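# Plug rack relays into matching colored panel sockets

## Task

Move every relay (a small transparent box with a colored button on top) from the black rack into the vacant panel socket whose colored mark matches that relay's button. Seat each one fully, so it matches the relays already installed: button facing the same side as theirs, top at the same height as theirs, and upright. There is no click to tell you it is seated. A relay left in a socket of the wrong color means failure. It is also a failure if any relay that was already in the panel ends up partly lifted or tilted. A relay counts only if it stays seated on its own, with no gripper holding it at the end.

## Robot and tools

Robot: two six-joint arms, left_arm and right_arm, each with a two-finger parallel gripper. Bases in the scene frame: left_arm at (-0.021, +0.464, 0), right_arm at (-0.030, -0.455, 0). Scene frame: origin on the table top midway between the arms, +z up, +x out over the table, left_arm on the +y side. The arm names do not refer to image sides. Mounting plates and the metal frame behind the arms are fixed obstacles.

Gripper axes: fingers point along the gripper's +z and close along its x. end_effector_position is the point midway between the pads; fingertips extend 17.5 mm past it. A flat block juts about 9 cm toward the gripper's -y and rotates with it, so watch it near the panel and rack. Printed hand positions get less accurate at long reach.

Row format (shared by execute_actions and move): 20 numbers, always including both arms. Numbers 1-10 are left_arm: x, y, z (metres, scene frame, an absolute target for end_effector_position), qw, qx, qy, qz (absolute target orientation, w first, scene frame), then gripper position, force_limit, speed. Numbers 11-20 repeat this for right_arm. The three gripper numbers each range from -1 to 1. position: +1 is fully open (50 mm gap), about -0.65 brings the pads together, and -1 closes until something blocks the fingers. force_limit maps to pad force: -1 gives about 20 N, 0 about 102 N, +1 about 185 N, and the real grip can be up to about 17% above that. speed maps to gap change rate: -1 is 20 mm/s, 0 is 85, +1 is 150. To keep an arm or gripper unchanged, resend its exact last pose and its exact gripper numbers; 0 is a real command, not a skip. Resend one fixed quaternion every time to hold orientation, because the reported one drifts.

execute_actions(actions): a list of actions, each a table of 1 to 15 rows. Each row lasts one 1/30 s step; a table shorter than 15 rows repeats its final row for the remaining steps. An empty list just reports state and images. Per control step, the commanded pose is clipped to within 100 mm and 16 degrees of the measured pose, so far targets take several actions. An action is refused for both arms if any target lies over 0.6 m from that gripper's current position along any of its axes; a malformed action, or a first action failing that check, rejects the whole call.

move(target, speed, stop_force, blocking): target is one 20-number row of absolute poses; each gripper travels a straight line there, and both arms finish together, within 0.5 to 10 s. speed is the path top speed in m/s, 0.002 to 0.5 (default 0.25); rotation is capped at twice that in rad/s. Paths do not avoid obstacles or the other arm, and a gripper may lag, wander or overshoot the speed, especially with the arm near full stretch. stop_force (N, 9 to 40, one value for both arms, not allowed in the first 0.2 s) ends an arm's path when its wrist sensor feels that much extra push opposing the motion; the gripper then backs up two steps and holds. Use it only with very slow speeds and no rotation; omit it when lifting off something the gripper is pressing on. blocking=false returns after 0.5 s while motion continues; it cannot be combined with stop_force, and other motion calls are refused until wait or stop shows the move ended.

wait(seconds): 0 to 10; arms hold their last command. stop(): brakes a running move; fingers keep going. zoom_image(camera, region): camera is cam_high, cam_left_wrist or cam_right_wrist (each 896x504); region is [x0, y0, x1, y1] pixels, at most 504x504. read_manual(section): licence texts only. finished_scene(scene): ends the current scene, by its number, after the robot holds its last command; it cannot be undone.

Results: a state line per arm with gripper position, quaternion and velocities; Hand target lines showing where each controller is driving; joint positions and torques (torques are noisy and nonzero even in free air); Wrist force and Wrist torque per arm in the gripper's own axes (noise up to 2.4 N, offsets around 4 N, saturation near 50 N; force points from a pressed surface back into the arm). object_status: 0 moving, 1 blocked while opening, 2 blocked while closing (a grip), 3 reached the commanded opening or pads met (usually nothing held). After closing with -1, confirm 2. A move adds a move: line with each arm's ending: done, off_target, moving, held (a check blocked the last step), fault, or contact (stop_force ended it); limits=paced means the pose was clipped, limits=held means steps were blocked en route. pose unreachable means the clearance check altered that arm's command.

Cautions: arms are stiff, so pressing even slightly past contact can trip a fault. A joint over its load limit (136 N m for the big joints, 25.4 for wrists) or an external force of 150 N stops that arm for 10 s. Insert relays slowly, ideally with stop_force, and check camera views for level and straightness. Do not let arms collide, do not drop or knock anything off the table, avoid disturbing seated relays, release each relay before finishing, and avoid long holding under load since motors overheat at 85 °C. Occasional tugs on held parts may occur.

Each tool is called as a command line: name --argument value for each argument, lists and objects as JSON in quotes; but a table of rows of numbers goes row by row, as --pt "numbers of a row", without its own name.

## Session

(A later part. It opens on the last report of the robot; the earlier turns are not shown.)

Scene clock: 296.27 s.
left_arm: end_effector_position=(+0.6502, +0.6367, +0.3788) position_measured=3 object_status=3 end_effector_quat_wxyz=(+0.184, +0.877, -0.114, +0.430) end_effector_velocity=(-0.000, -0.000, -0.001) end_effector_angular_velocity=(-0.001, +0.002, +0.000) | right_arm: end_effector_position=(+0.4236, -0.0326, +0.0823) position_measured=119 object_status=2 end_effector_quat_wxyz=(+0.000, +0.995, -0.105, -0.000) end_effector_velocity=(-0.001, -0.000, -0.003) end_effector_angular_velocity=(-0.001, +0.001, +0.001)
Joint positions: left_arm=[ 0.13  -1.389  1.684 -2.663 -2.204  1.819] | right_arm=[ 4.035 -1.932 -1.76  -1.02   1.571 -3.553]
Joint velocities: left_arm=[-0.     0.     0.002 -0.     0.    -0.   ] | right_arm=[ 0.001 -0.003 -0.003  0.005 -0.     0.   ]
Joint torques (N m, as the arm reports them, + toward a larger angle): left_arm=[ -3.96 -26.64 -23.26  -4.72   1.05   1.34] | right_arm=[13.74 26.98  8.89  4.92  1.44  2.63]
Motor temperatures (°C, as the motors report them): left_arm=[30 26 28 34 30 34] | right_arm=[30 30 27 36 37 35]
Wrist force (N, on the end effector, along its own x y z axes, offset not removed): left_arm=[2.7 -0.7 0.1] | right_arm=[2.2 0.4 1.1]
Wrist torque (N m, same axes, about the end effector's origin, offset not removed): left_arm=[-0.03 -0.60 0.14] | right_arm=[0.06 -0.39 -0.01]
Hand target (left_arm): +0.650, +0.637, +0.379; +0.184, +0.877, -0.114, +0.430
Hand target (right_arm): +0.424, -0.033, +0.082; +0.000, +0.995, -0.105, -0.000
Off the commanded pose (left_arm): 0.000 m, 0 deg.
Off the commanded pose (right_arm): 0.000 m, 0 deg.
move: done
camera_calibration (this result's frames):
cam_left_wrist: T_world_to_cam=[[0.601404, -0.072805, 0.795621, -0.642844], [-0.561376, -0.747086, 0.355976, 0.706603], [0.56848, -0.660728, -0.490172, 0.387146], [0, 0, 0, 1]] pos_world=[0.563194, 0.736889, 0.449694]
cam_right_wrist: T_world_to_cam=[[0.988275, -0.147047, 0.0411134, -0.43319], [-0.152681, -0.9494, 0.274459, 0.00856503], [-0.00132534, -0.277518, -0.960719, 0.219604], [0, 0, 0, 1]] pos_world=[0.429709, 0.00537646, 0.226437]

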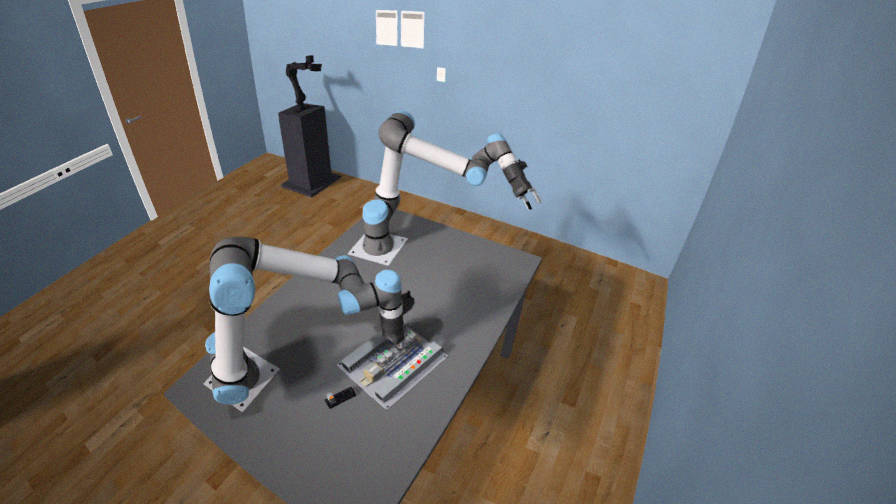

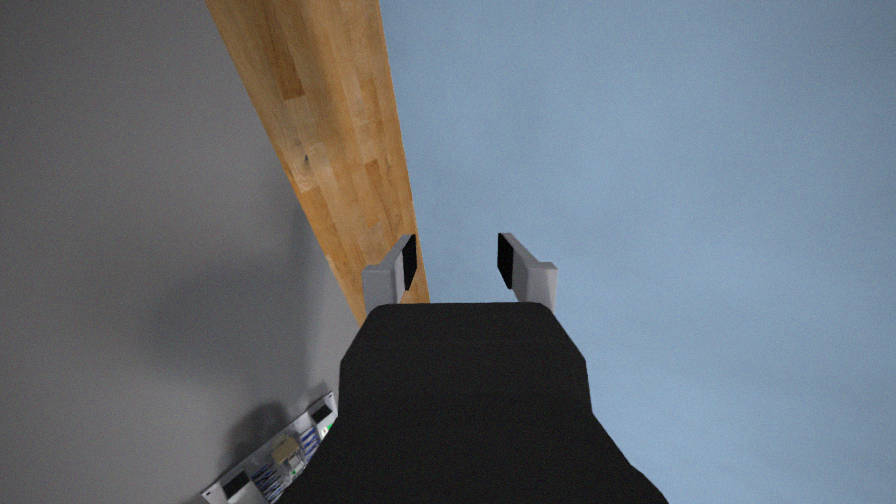

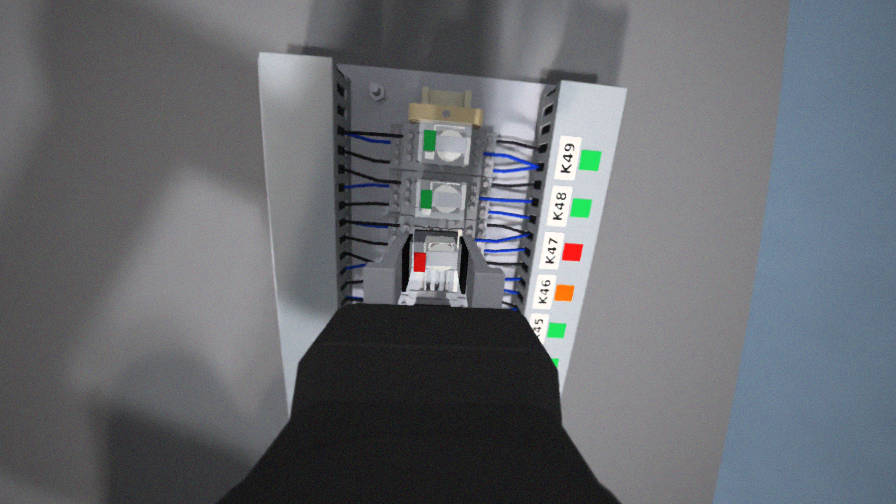

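move --target '[0.6502,0.6367,0.3788,0.184,0.877,-0.114,0.430,1,0,0, 0.4240,-0.0326,0.073,0,0.9945,-0.1045,0,-1,-0.3,0]' --speed 0.03

zoom_image --camera "cam_right_wrist" --region '[360,120,520,310]'

Scene clock: 303.83 s.
left_arm: end_effector_position=(+0.6502, +0.6367, +0.3788) position_measured=3 object_status=3 end_effector_quat_wxyz=(+0.184, +0.877, -0.114, +0.430) end_effector_velocity=(-0.000, +0.000, -0.000) end_effector_angular_velocity=(+0.001, +0.000, +0.001) | right_arm: end_effector_position=(+0.4240, -0.0326, +0.0732) position_measured=119 object_status=2 end_effector_quat_wxyz=(+0.000, +0.995, -0.104, -0.000) end_effector_velocity=(-0.000, -0.000, -0.002) end_effector_angular_velocity=(-0.000, +0.001, -0.000)
Joint positions: left_arm=[ 0.13  -1.389  1.684 -2.663 -2.204  1.819] | right_arm=[ 4.035 -1.944 -1.769 -0.999  1.571 -3.554]
Joint velocities: left_arm=[ 0.    -0.     0.001 -0.001  0.001  0.   ] | right_arm=[-0.    -0.002 -0.003  0.004  0.    -0.   ]
Joint torques (N m, as the arm reports them, + toward a larger angle): left_arm=[ -5.12 -25.68 -22.18  -4.88   1.53   1.44] | right_arm=[-11.65  27.41  10.51   4.92   1.51  -2.27]
Motor temperatures (°C, as the motors report them): left_arm=[30 26 28 34 30 34] | right_arm=[30 30 27 36 37 35]
Wrist force (N, on the end effector, along its own x y z axes, offset not removed): left_arm=[1.9 -1.0 0.9] | right_arm=[0.3 1.2 0.7]
Wrist torque (N m, same axes, about the end effector's origin, offset not removed): left_arm=[-0.03 -0.48 0.07] | right_arm=[0.22 -0.06 0.03]
Hand target (left_arm): +0.650, +0.637, +0.379; +0.184, +0.877, -0.114, +0.430
Hand target (right_arm): +0.424, -0.033, +0.073; +0.000, +0.995, -0.105, -0.000
Off the commanded pose (left_arm): 0.000 m, 0 deg.
Off the commanded pose (right_arm): 0.000 m, 0 deg.
move: done
camera_calibration (this result's frames):
cam_left_wrist: T_world_to_cam=[[0.601404, -0.0728052, 0.795621, -0.642844], [-0.561376, -0.747086, 0.355976, 0.706603], [0.56848, -0.660728, -0.490172, 0.387146], [0, 0, 0, 1]] pos_world=[0.563194, 0.736889, 0.449694]
cam_right_wrist: T_world_to_cam=[[0.9883, -0.146874, 0.0411188, -0.433152], [-0.152516, -0.94943, 0.274449, 0.0110489], [-0.00126997, -0.277509, -0.960722, 0.210877], [0, 0, 0, 1]] pos_world=[0.430037, 0.00539185, 0.217373]

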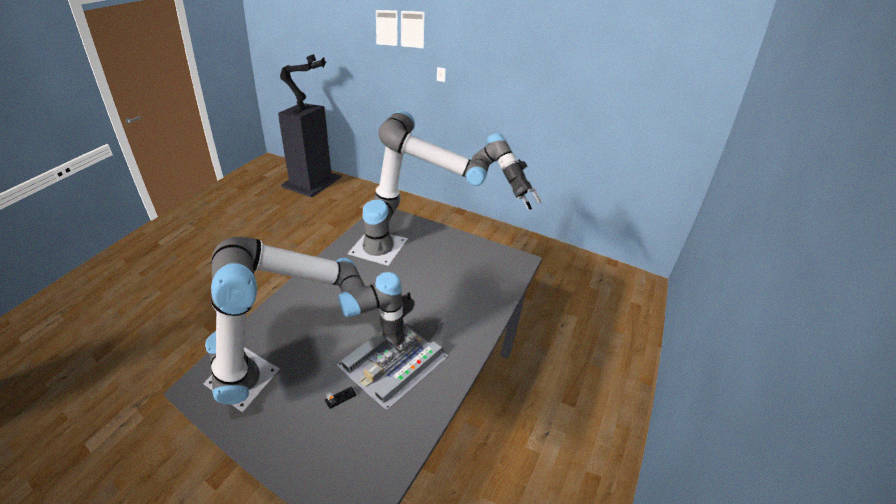

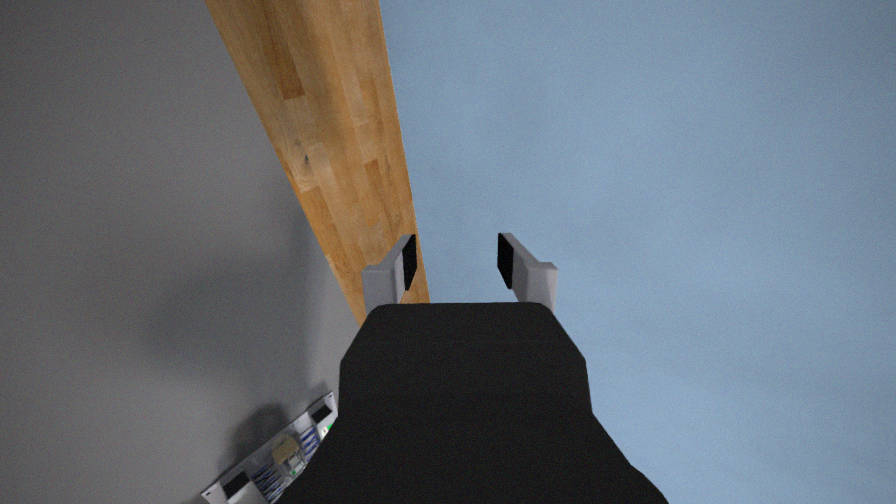

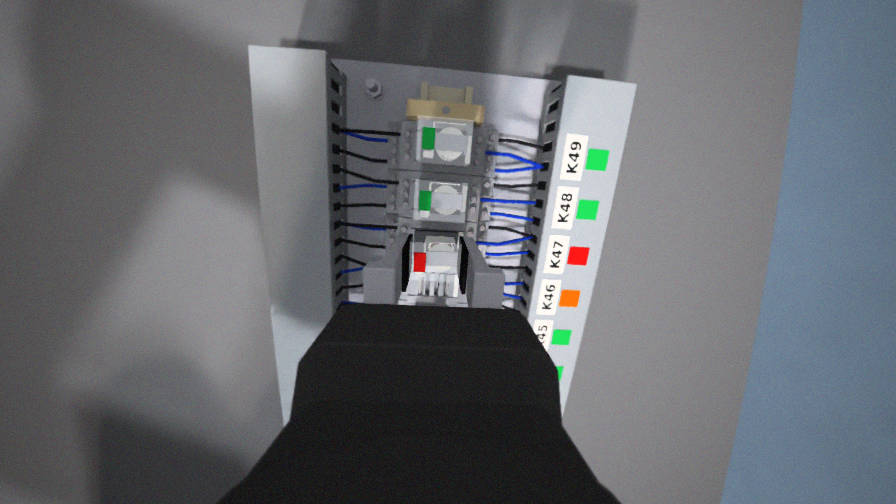

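Region (360, 120, 520, 310) of cam_right_wrist's 896x504 image, scaled by 2.653, with more detail than that image has; it fills the left 424 columns of this view, and the rest is white.

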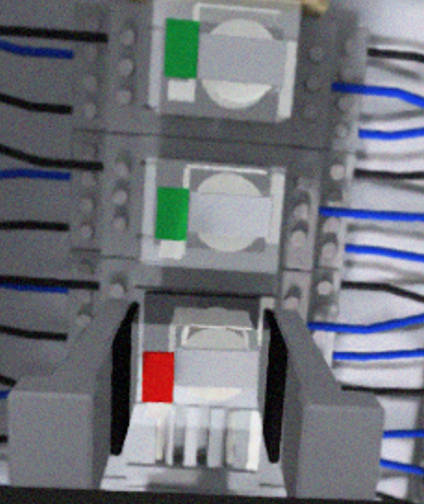

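move --target '[0.6502,0.6367,0.3788,0.184,0.877,-0.114,0.430,1,0,0, 0.4243,-0.0328,0.066,0,0.9945,-0.1045,0,-1,-0.3,0]' --speed 0.005 --stop_force 12

zoom_image --camera "cam_right_wrist" --region '[360,120,520,310]'

Scene clock: 309.13 s.
left_arm: end_effector_position=(+0.6502, +0.6367, +0.3788) position_measured=3 object_status=3 end_effector_quat_wxyz=(+0.184, +0.877, -0.114, +0.430) end_effector_velocity=(-0.000, -0.000, -0.000) end_effector_angular_velocity=(-0.000, +0.000, -0.000) | right_arm: end_effector_position=(+0.4241, -0.0328, +0.0696) position_measured=119 object_status=2 end_effector_quat_wxyz=(+0.000, +0.995, -0.105, -0.000) end_effector_velocity=(-0.001, -0.001, +0.001) end_effector_angular_velocity=(-0.002, +0.001, +0.000)
Joint positions: left_arm=[ 0.13  -1.389  1.684 -2.663 -2.204  1.819] | right_arm=[ 4.035 -1.949 -1.773 -0.99   1.571 -3.554]
Joint velocities: left_arm=[ 0.     0.     0.    -0.    -0.001  0.   ] | right_arm=[ 0.     0.002 -0.    -0.004 -0.     0.   ]
Joint torques (N m, as the arm reports them, + toward a larger angle): left_arm=[ -4.27 -26.38 -22.19  -5.05   1.23   1.27] | right_arm=[-6.59 37.65 20.6  -1.15  1.31 -1.81]
Motor temperatures (°C, as the motors report them): left_arm=[30 26 28 34 30 34] | right_arm=[30 30 27 36 37 35]
Wrist force (N, on the end effector, along its own x y z axes, offset not removed): left_arm=[1.9 -0.6 0.3] | right_arm=[5.2 0.6 -22.2]
Wrist torque (N m, same axes, about the end effector's origin, offset not removed): left_arm=[-0.07 -0.46 0.10] | right_arm=[-0.16 0.12 0.11]
Hand target (left_arm): +0.650, +0.637, +0.379; +0.184, +0.877, -0.114, +0.430
Hand target (right_arm): +0.424, -0.033, +0.070; -0.000, +0.995, -0.105, +0.000
Off the commanded pose (left_arm): 0.000 m, 0 deg.
Off the commanded pose (right_arm): 0.004 m, 0 deg.
move: contact (right_arm)
camera_calibration (this result's frames):
cam_left_wrist: T_world_to_cam=[[0.601404, -0.0728048, 0.795621, -0.642844], [-0.561376, -0.747086, 0.355977, 0.706602], [0.56848, -0.660728, -0.490172, 0.387146], [0, 0, 0, 1]] pos_world=[0.563194, 0.736889, 0.449694]
cam_right_wrist: T_world_to_cam=[[0.988291, -0.146948, 0.0410763, -0.433195], [-0.152575, -0.949398, 0.274527, 0.0119214], [-0.00134332, -0.27758, -0.960702, 0.207405], [0, 0, 0, 1]] pos_world=[0.43022, 0.0052326, 0.213775]

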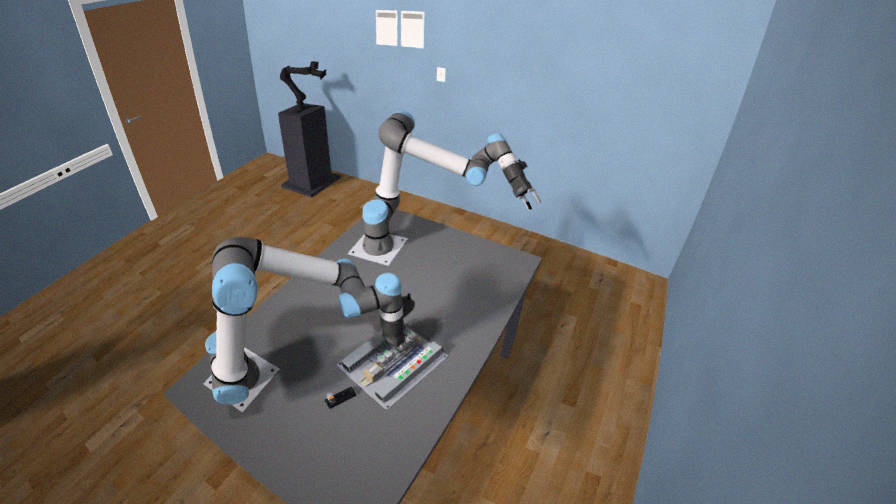

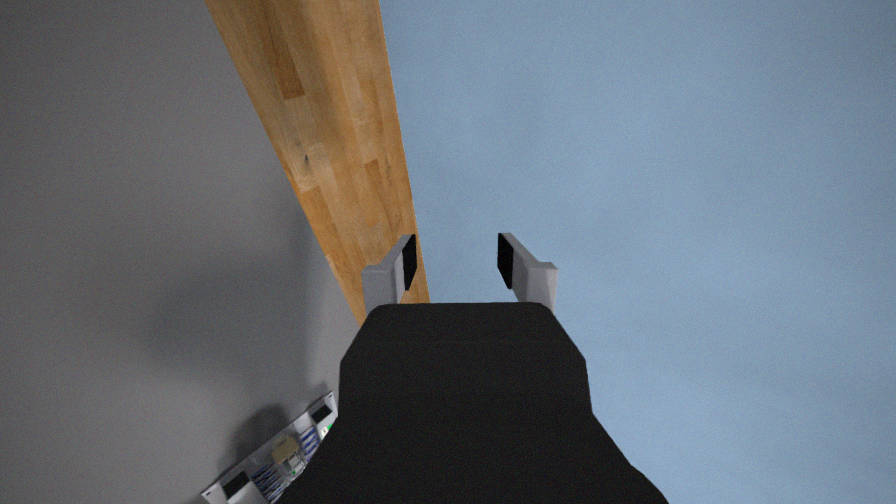

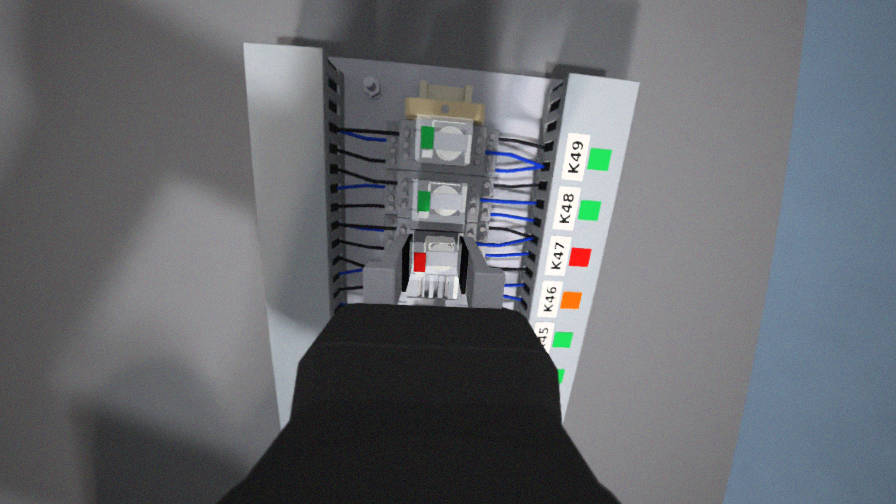

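Region (360, 120, 520, 310) of cam_right_wrist's 896x504 image, scaled by 2.653, with more detail than that image has; it fills the left 424 columns of this view, and the rest is white.

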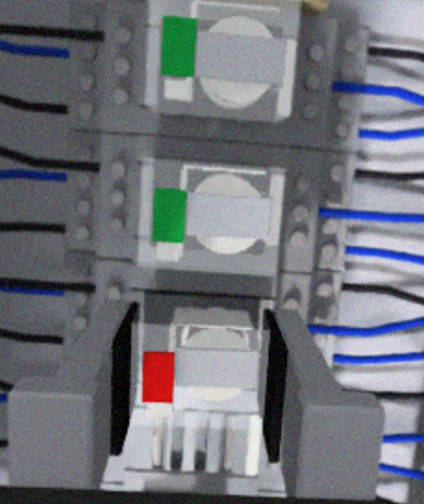

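move --target '[0.6502,0.6367,0.3788,0.184,0.877,-0.114,0.430,1,0,0, 0.4243,-0.0328,0.060,0,0.9945,-0.1045,0,-1,-0.3,0]' --speed 0.003 --stop_force 38

Scene clock: 314.00 s.
left_arm: end_effector_position=(+0.6502, +0.6367, +0.3788) position_measured=3 object_status=3 end_effector_quat_wxyz=(+0.184, +0.877, -0.114, +0.430) end_effector_velocity=(-0.000, +0.000, +0.000) end_effector_angular_velocity=(-0.001, -0.000, +0.000) | right_arm: end_effector_position=(+0.4242, -0.0328, +0.0644) position_measured=119 object_status=2 end_effector_quat_wxyz=(-0.000, +0.995, -0.105, +0.000) end_effector_velocity=(-0.000, -0.001, -0.001) end_effector_angular_velocity=(-0.002, +0.001, +0.000)
Joint positions: left_arm=[ 0.13  -1.389  1.684 -2.663 -2.204  1.819] | right_arm=[ 4.034 -1.956 -1.779 -0.977  1.571 -3.554]
Joint velocities: left_arm=[ 0.001  0.    -0.     0.    -0.001 -0.   ] | right_arm=[ 0.    -0.    -0.    -0.001 -0.    -0.   ]
Joint torques (N m, as the arm reports them, + toward a larger angle): left_arm=[ -4.81 -27.54 -22.69  -4.78   1.39   1.18] | right_arm=[-7.76 11.41  1.02 -3.31  1.24 -2.36]
Motor temperatures (°C, as the motors report them): left_arm=[30 26 28 34 30 34] | right_arm=[30 30 27 36 37 35]
Wrist force (N, on the end effector, along its own x y z axes, offset not removed): left_arm=[3.4 -0.1 1.3] | right_arm=[3.4 8.1 -50.0]
Wrist torque (N m, same axes, about the end effector's origin, offset not removed): left_arm=[0.08 -0.70 0.08] | right_arm=[0.01 -0.43 0.12]
Hand target (left_arm): +0.650, +0.637, +0.379; +0.184, +0.877, -0.114, +0.430
Hand target (right_arm): +0.424, -0.033, +0.065; -0.000, +0.995, -0.105, +0.000
Off the commanded pose (left_arm): 0.000 m, 0 deg.
Off the commanded pose (right_arm): 0.004 m, 0 deg.
move: contact (right_arm)
camera_calibration (this result's frames):
cam_left_wrist: T_world_to_cam=[[0.601404, -0.0728051, 0.795621, -0.642844], [-0.561376, -0.747086, 0.355976, 0.706603], [0.56848, -0.660728, -0.490172, 0.387146], [0, 0, 0, 1]] pos_world=[0.563194, 0.736889, 0.449694]
cam_right_wrist: T_world_to_cam=[[0.988287, -0.146937, 0.0412089, -0.433098], [-0.152602, -0.949466, 0.274277, 0.0134303], [-0.001175, -0.277353, -0.960767, 0.202281], [0, 0, 0, 1]] pos_world=[0.430312, 0.00521679, 0.208509]

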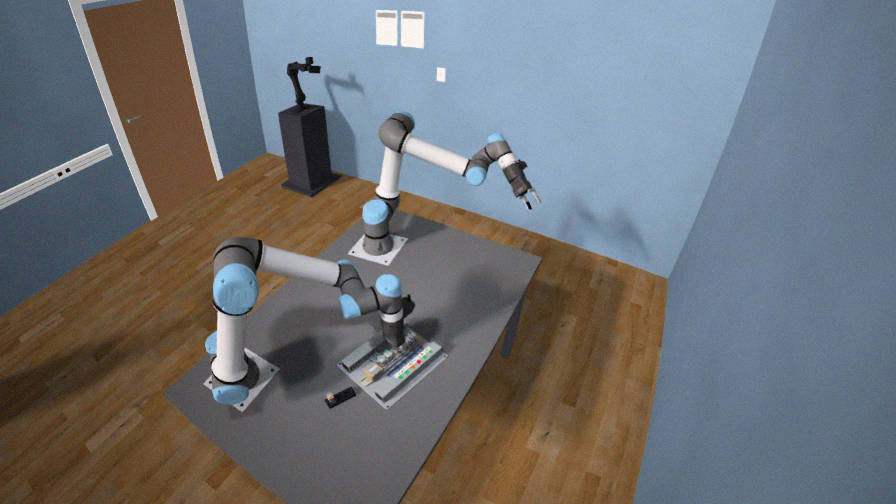

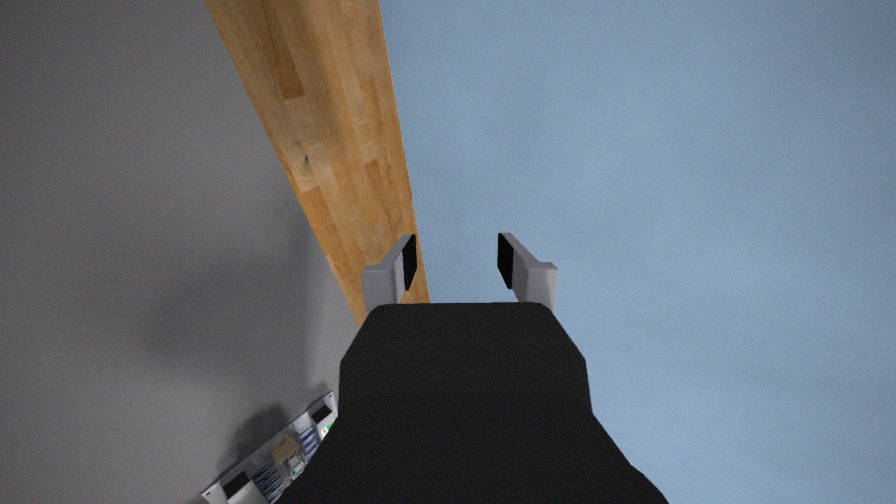

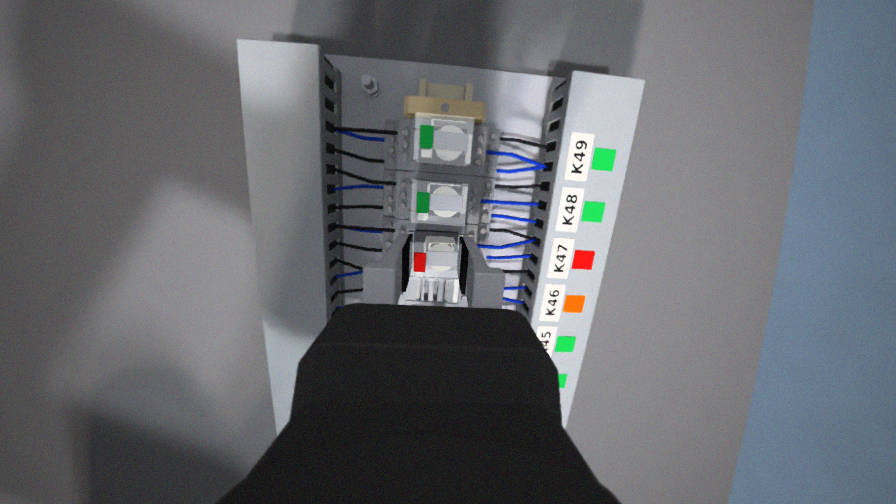

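execute_actions --actions '[[[0.6502,0.6367,0.3788,0.184,0.877,-0.114,0.430,1,0,0, 0.4242,-0.0328,0.0652,0,0.9945,-0.1045,0,-1,-0.3,0]],[[0.6502,0.6367,0.3788,0.184,0.877,-0.114,0.430,1,0,0, 0.4242,-0.0328,0.0652,0,0.9945,-0.1045,0,0.5,-0.3,0]]]'

move --target '[0.6502,0.6367,0.3788,0.184,0.877,-0.114,0.430,1,0,0, 0.4242,-0.0328,0.12,0,0.9945,-0.1045,0,0.5,-0.3,0]' --speed 0.15

Scene clock: 317.03 s.
left_arm: end_effector_position=(+0.6502, +0.6367, +0.3788) position_measured=3 object_status=3 end_effector_quat_wxyz=(+0.184, +0.877, -0.114, +0.430) end_effector_velocity=(-0.000, +0.000, -0.001) end_effector_angular_velocity=(-0.000, +0.002, +0.000) | right_arm: end_effector_position=(+0.4242, -0.0328, +0.0652) position_measured=78 object_status=3 end_effector_quat_wxyz=(+0.000, +0.995, -0.105, -0.000) end_effector_velocity=(+0.000, +0.000, +0.000) end_effector_angular_velocity=(+0.000, -0.000, -0.000)
Joint positions: left_arm=[ 0.13  -1.389  1.684 -2.663 -2.204  1.819] | right_arm=[ 4.034 -1.955 -1.778 -0.979  1.571 -3.554]
Joint velocities: left_arm=[ 0.    -0.     0.001  0.002  0.     0.   ] | right_arm=[-0. -0.  0.  0. -0. -0.]
Joint torques (N m, as the arm reports them, + toward a larger angle): left_arm=[ -4.69 -26.52 -22.86  -5.07   1.12   1.24] | right_arm=[ 7.96 52.81 31.1   4.93  1.05 -0.2 ]
Motor temperatures (°C, as the motors report them): left_arm=[30 26 28 34 30 34] | right_arm=[30 30 27 36 37 35]
Wrist force (N, on the end effector, along its own x y z axes, offset not removed): left_arm=[3.3 -0.8 0.8] | right_arm=[0.8 0.6 0.3]
Wrist torque (N m, same axes, about the end effector's origin, offset not removed): left_arm=[-0.01 -0.66 0.11] | right_arm=[0.15 -0.12 0.09]
Hand target (left_arm): +0.650, +0.637, +0.379; +0.184, +0.877, -0.114, +0.430
Hand target (right_arm): +0.424, -0.033, +0.065; -0.000, +0.995, -0.105, -0.000
Off the commanded pose (left_arm): 0.000 m, 0 deg.
Off the commanded pose (right_arm): 0.000 m, 0 deg.
camera_calibration (this result's frames):
cam_left_wrist: T_world_to_cam=[[0.601404, -0.0728049, 0.795621, -0.642844], [-0.561376, -0.747086, 0.355977, 0.706603], [0.56848, -0.660728, -0.490172, 0.387146], [0, 0, 0, 1]] pos_world=[0.563194, 0.736889, 0.449694]
cam_right_wrist: T_world_to_cam=[[0.988294, -0.146929, 0.0410837, -0.43308], [-0.152559, -0.94941, 0.274493, 0.0130969], [-0.00132563, -0.277548, -0.960711, 0.203096], [0, 0, 0, 1]] pos_world=[0.430278, 0.00517111, 0.209314]

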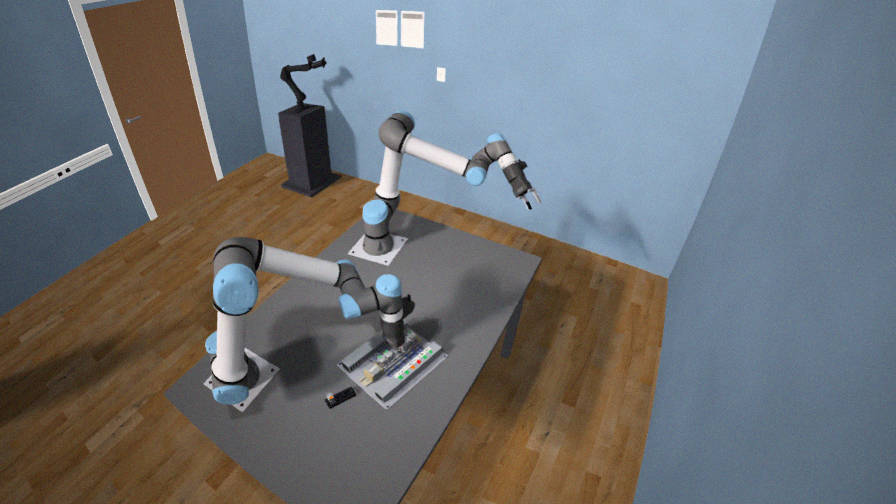

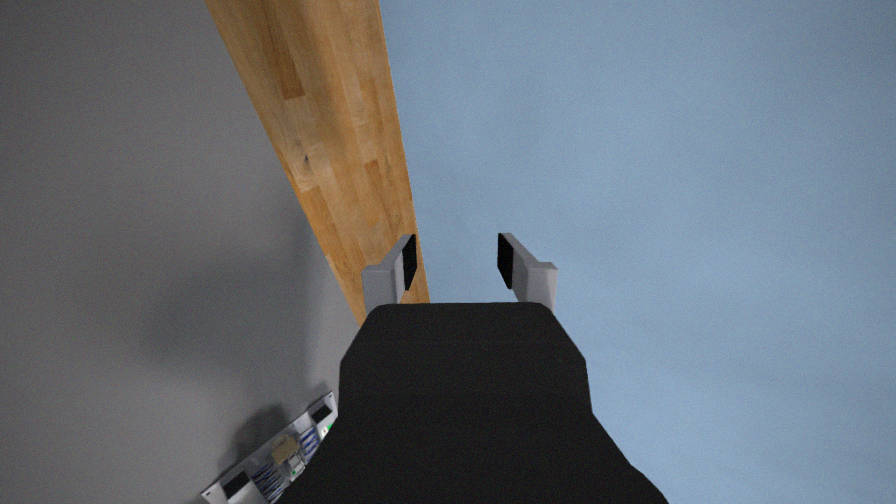

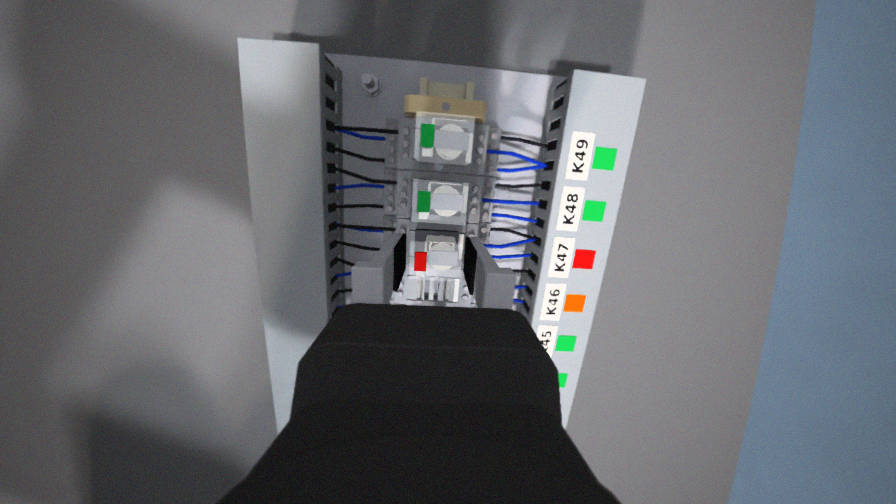

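Scene clock: 317.97 s.
left_arm: end_effector_position=(+0.6502, +0.6367, +0.3788) position_measured=3 object_status=3 end_effector_quat_wxyz=(+0.184, +0.877, -0.114, +0.430) end_effector_velocity=(+0.000, -0.000, -0.000) end_effector_angular_velocity=(+0.000, -0.000, -0.001) | right_arm: end_effector_position=(+0.4243, -0.0327, +0.1197) position_measured=78 object_status=3 end_effector_quat_wxyz=(-0.000, +0.995, -0.105, +0.000) end_effector_velocity=(-0.000, -0.000, +0.002) end_effector_angular_velocity=(-0.002, +0.001, -0.000)
Joint positions: left_arm=[ 0.13  -1.389  1.684 -2.663 -2.204  1.819] | right_arm=[ 4.034 -1.89  -1.71  -1.112  1.571 -3.554]
Joint velocities: left_arm=[-0.     0.     0.    -0.001 -0.     0.   ] | right_arm=[-0.     0.002  0.004 -0.009  0.     0.   ]
Joint torques (N m, as the arm reports them, + toward a larger angle): left_arm=[ -5.2  -26.8  -21.9   -4.95   1.24   1.28] | right_arm=[ 4.78 51.72 34.46  1.73  0.01 -2.28]
Motor temperatures (°C, as the motors report them): left_arm=[30 26 28 34 30 34] | right_arm=[30 30 27 36 37 35]
Wrist force (N, on the end effector, along its own x y z axes, offset not removed): left_arm=[0.9 -0.1 1.3] | right_arm=[0.4 1.1 -0.4]
Wrist torque (N m, same axes, about the end effector's origin, offset not removed): left_arm=[0.07 -0.36 0.08] | right_arm=[0.28 -0.14 0.13]
Hand target (left_arm): +0.650, +0.637, +0.379; +0.184, +0.877, -0.114, +0.430
Hand target (right_arm): +0.424, -0.033, +0.120; -0.000, +0.995, -0.105, +0.000
Off the commanded pose (left_arm): 0.000 m, 0 deg.
Off the commanded pose (right_arm): 0.000 m, 0 deg.
move: done
camera_calibration (this result's frames):
cam_left_wrist: T_world_to_cam=[[0.601404, -0.0728049, 0.795621, -0.642844], [-0.561376, -0.747086, 0.355977, 0.706603], [0.56848, -0.660728, -0.490172, 0.387146], [0, 0, 0, 1]] pos_world=[0.563194, 0.736889, 0.449694]
cam_right_wrist: T_world_to_cam=[[0.98829, -0.146933, 0.0411421, -0.435399], [-0.152579, -0.949438, 0.274383, -0.00171347], [-0.00125409, -0.277448, -0.96074, 0.255495], [0, 0, 0, 1]] pos_world=[0.43036, 0.00528523, 0.263848]

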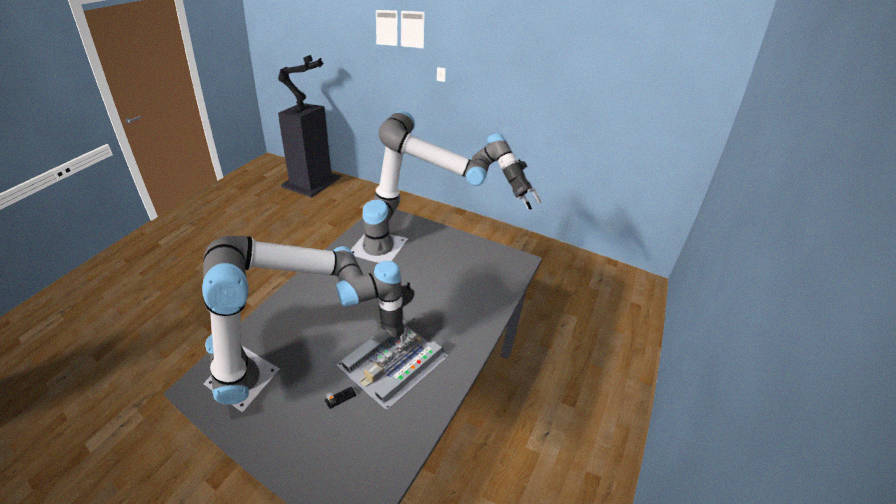

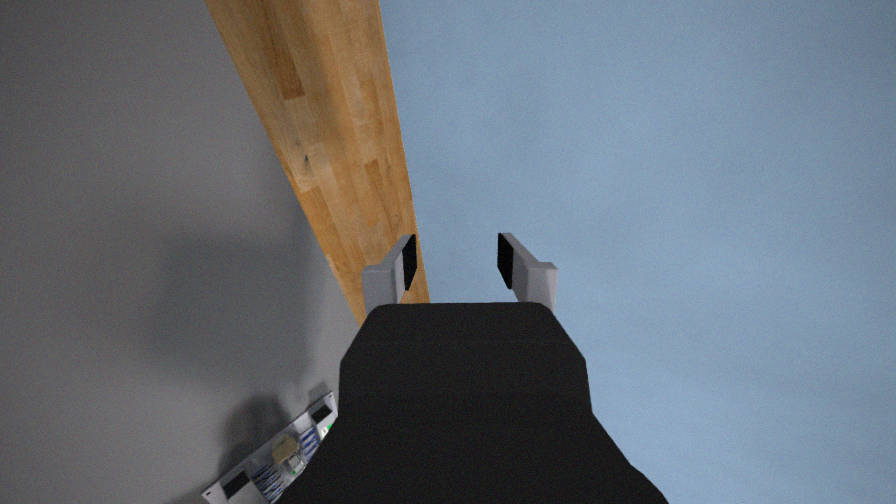

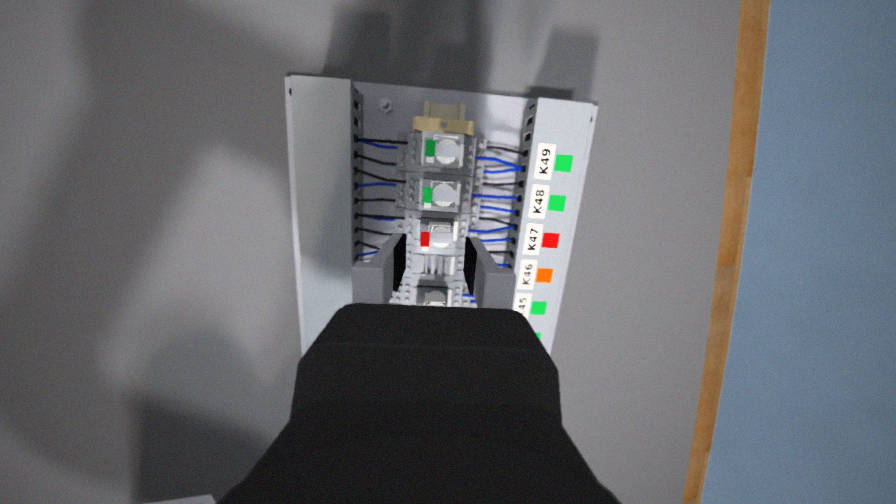

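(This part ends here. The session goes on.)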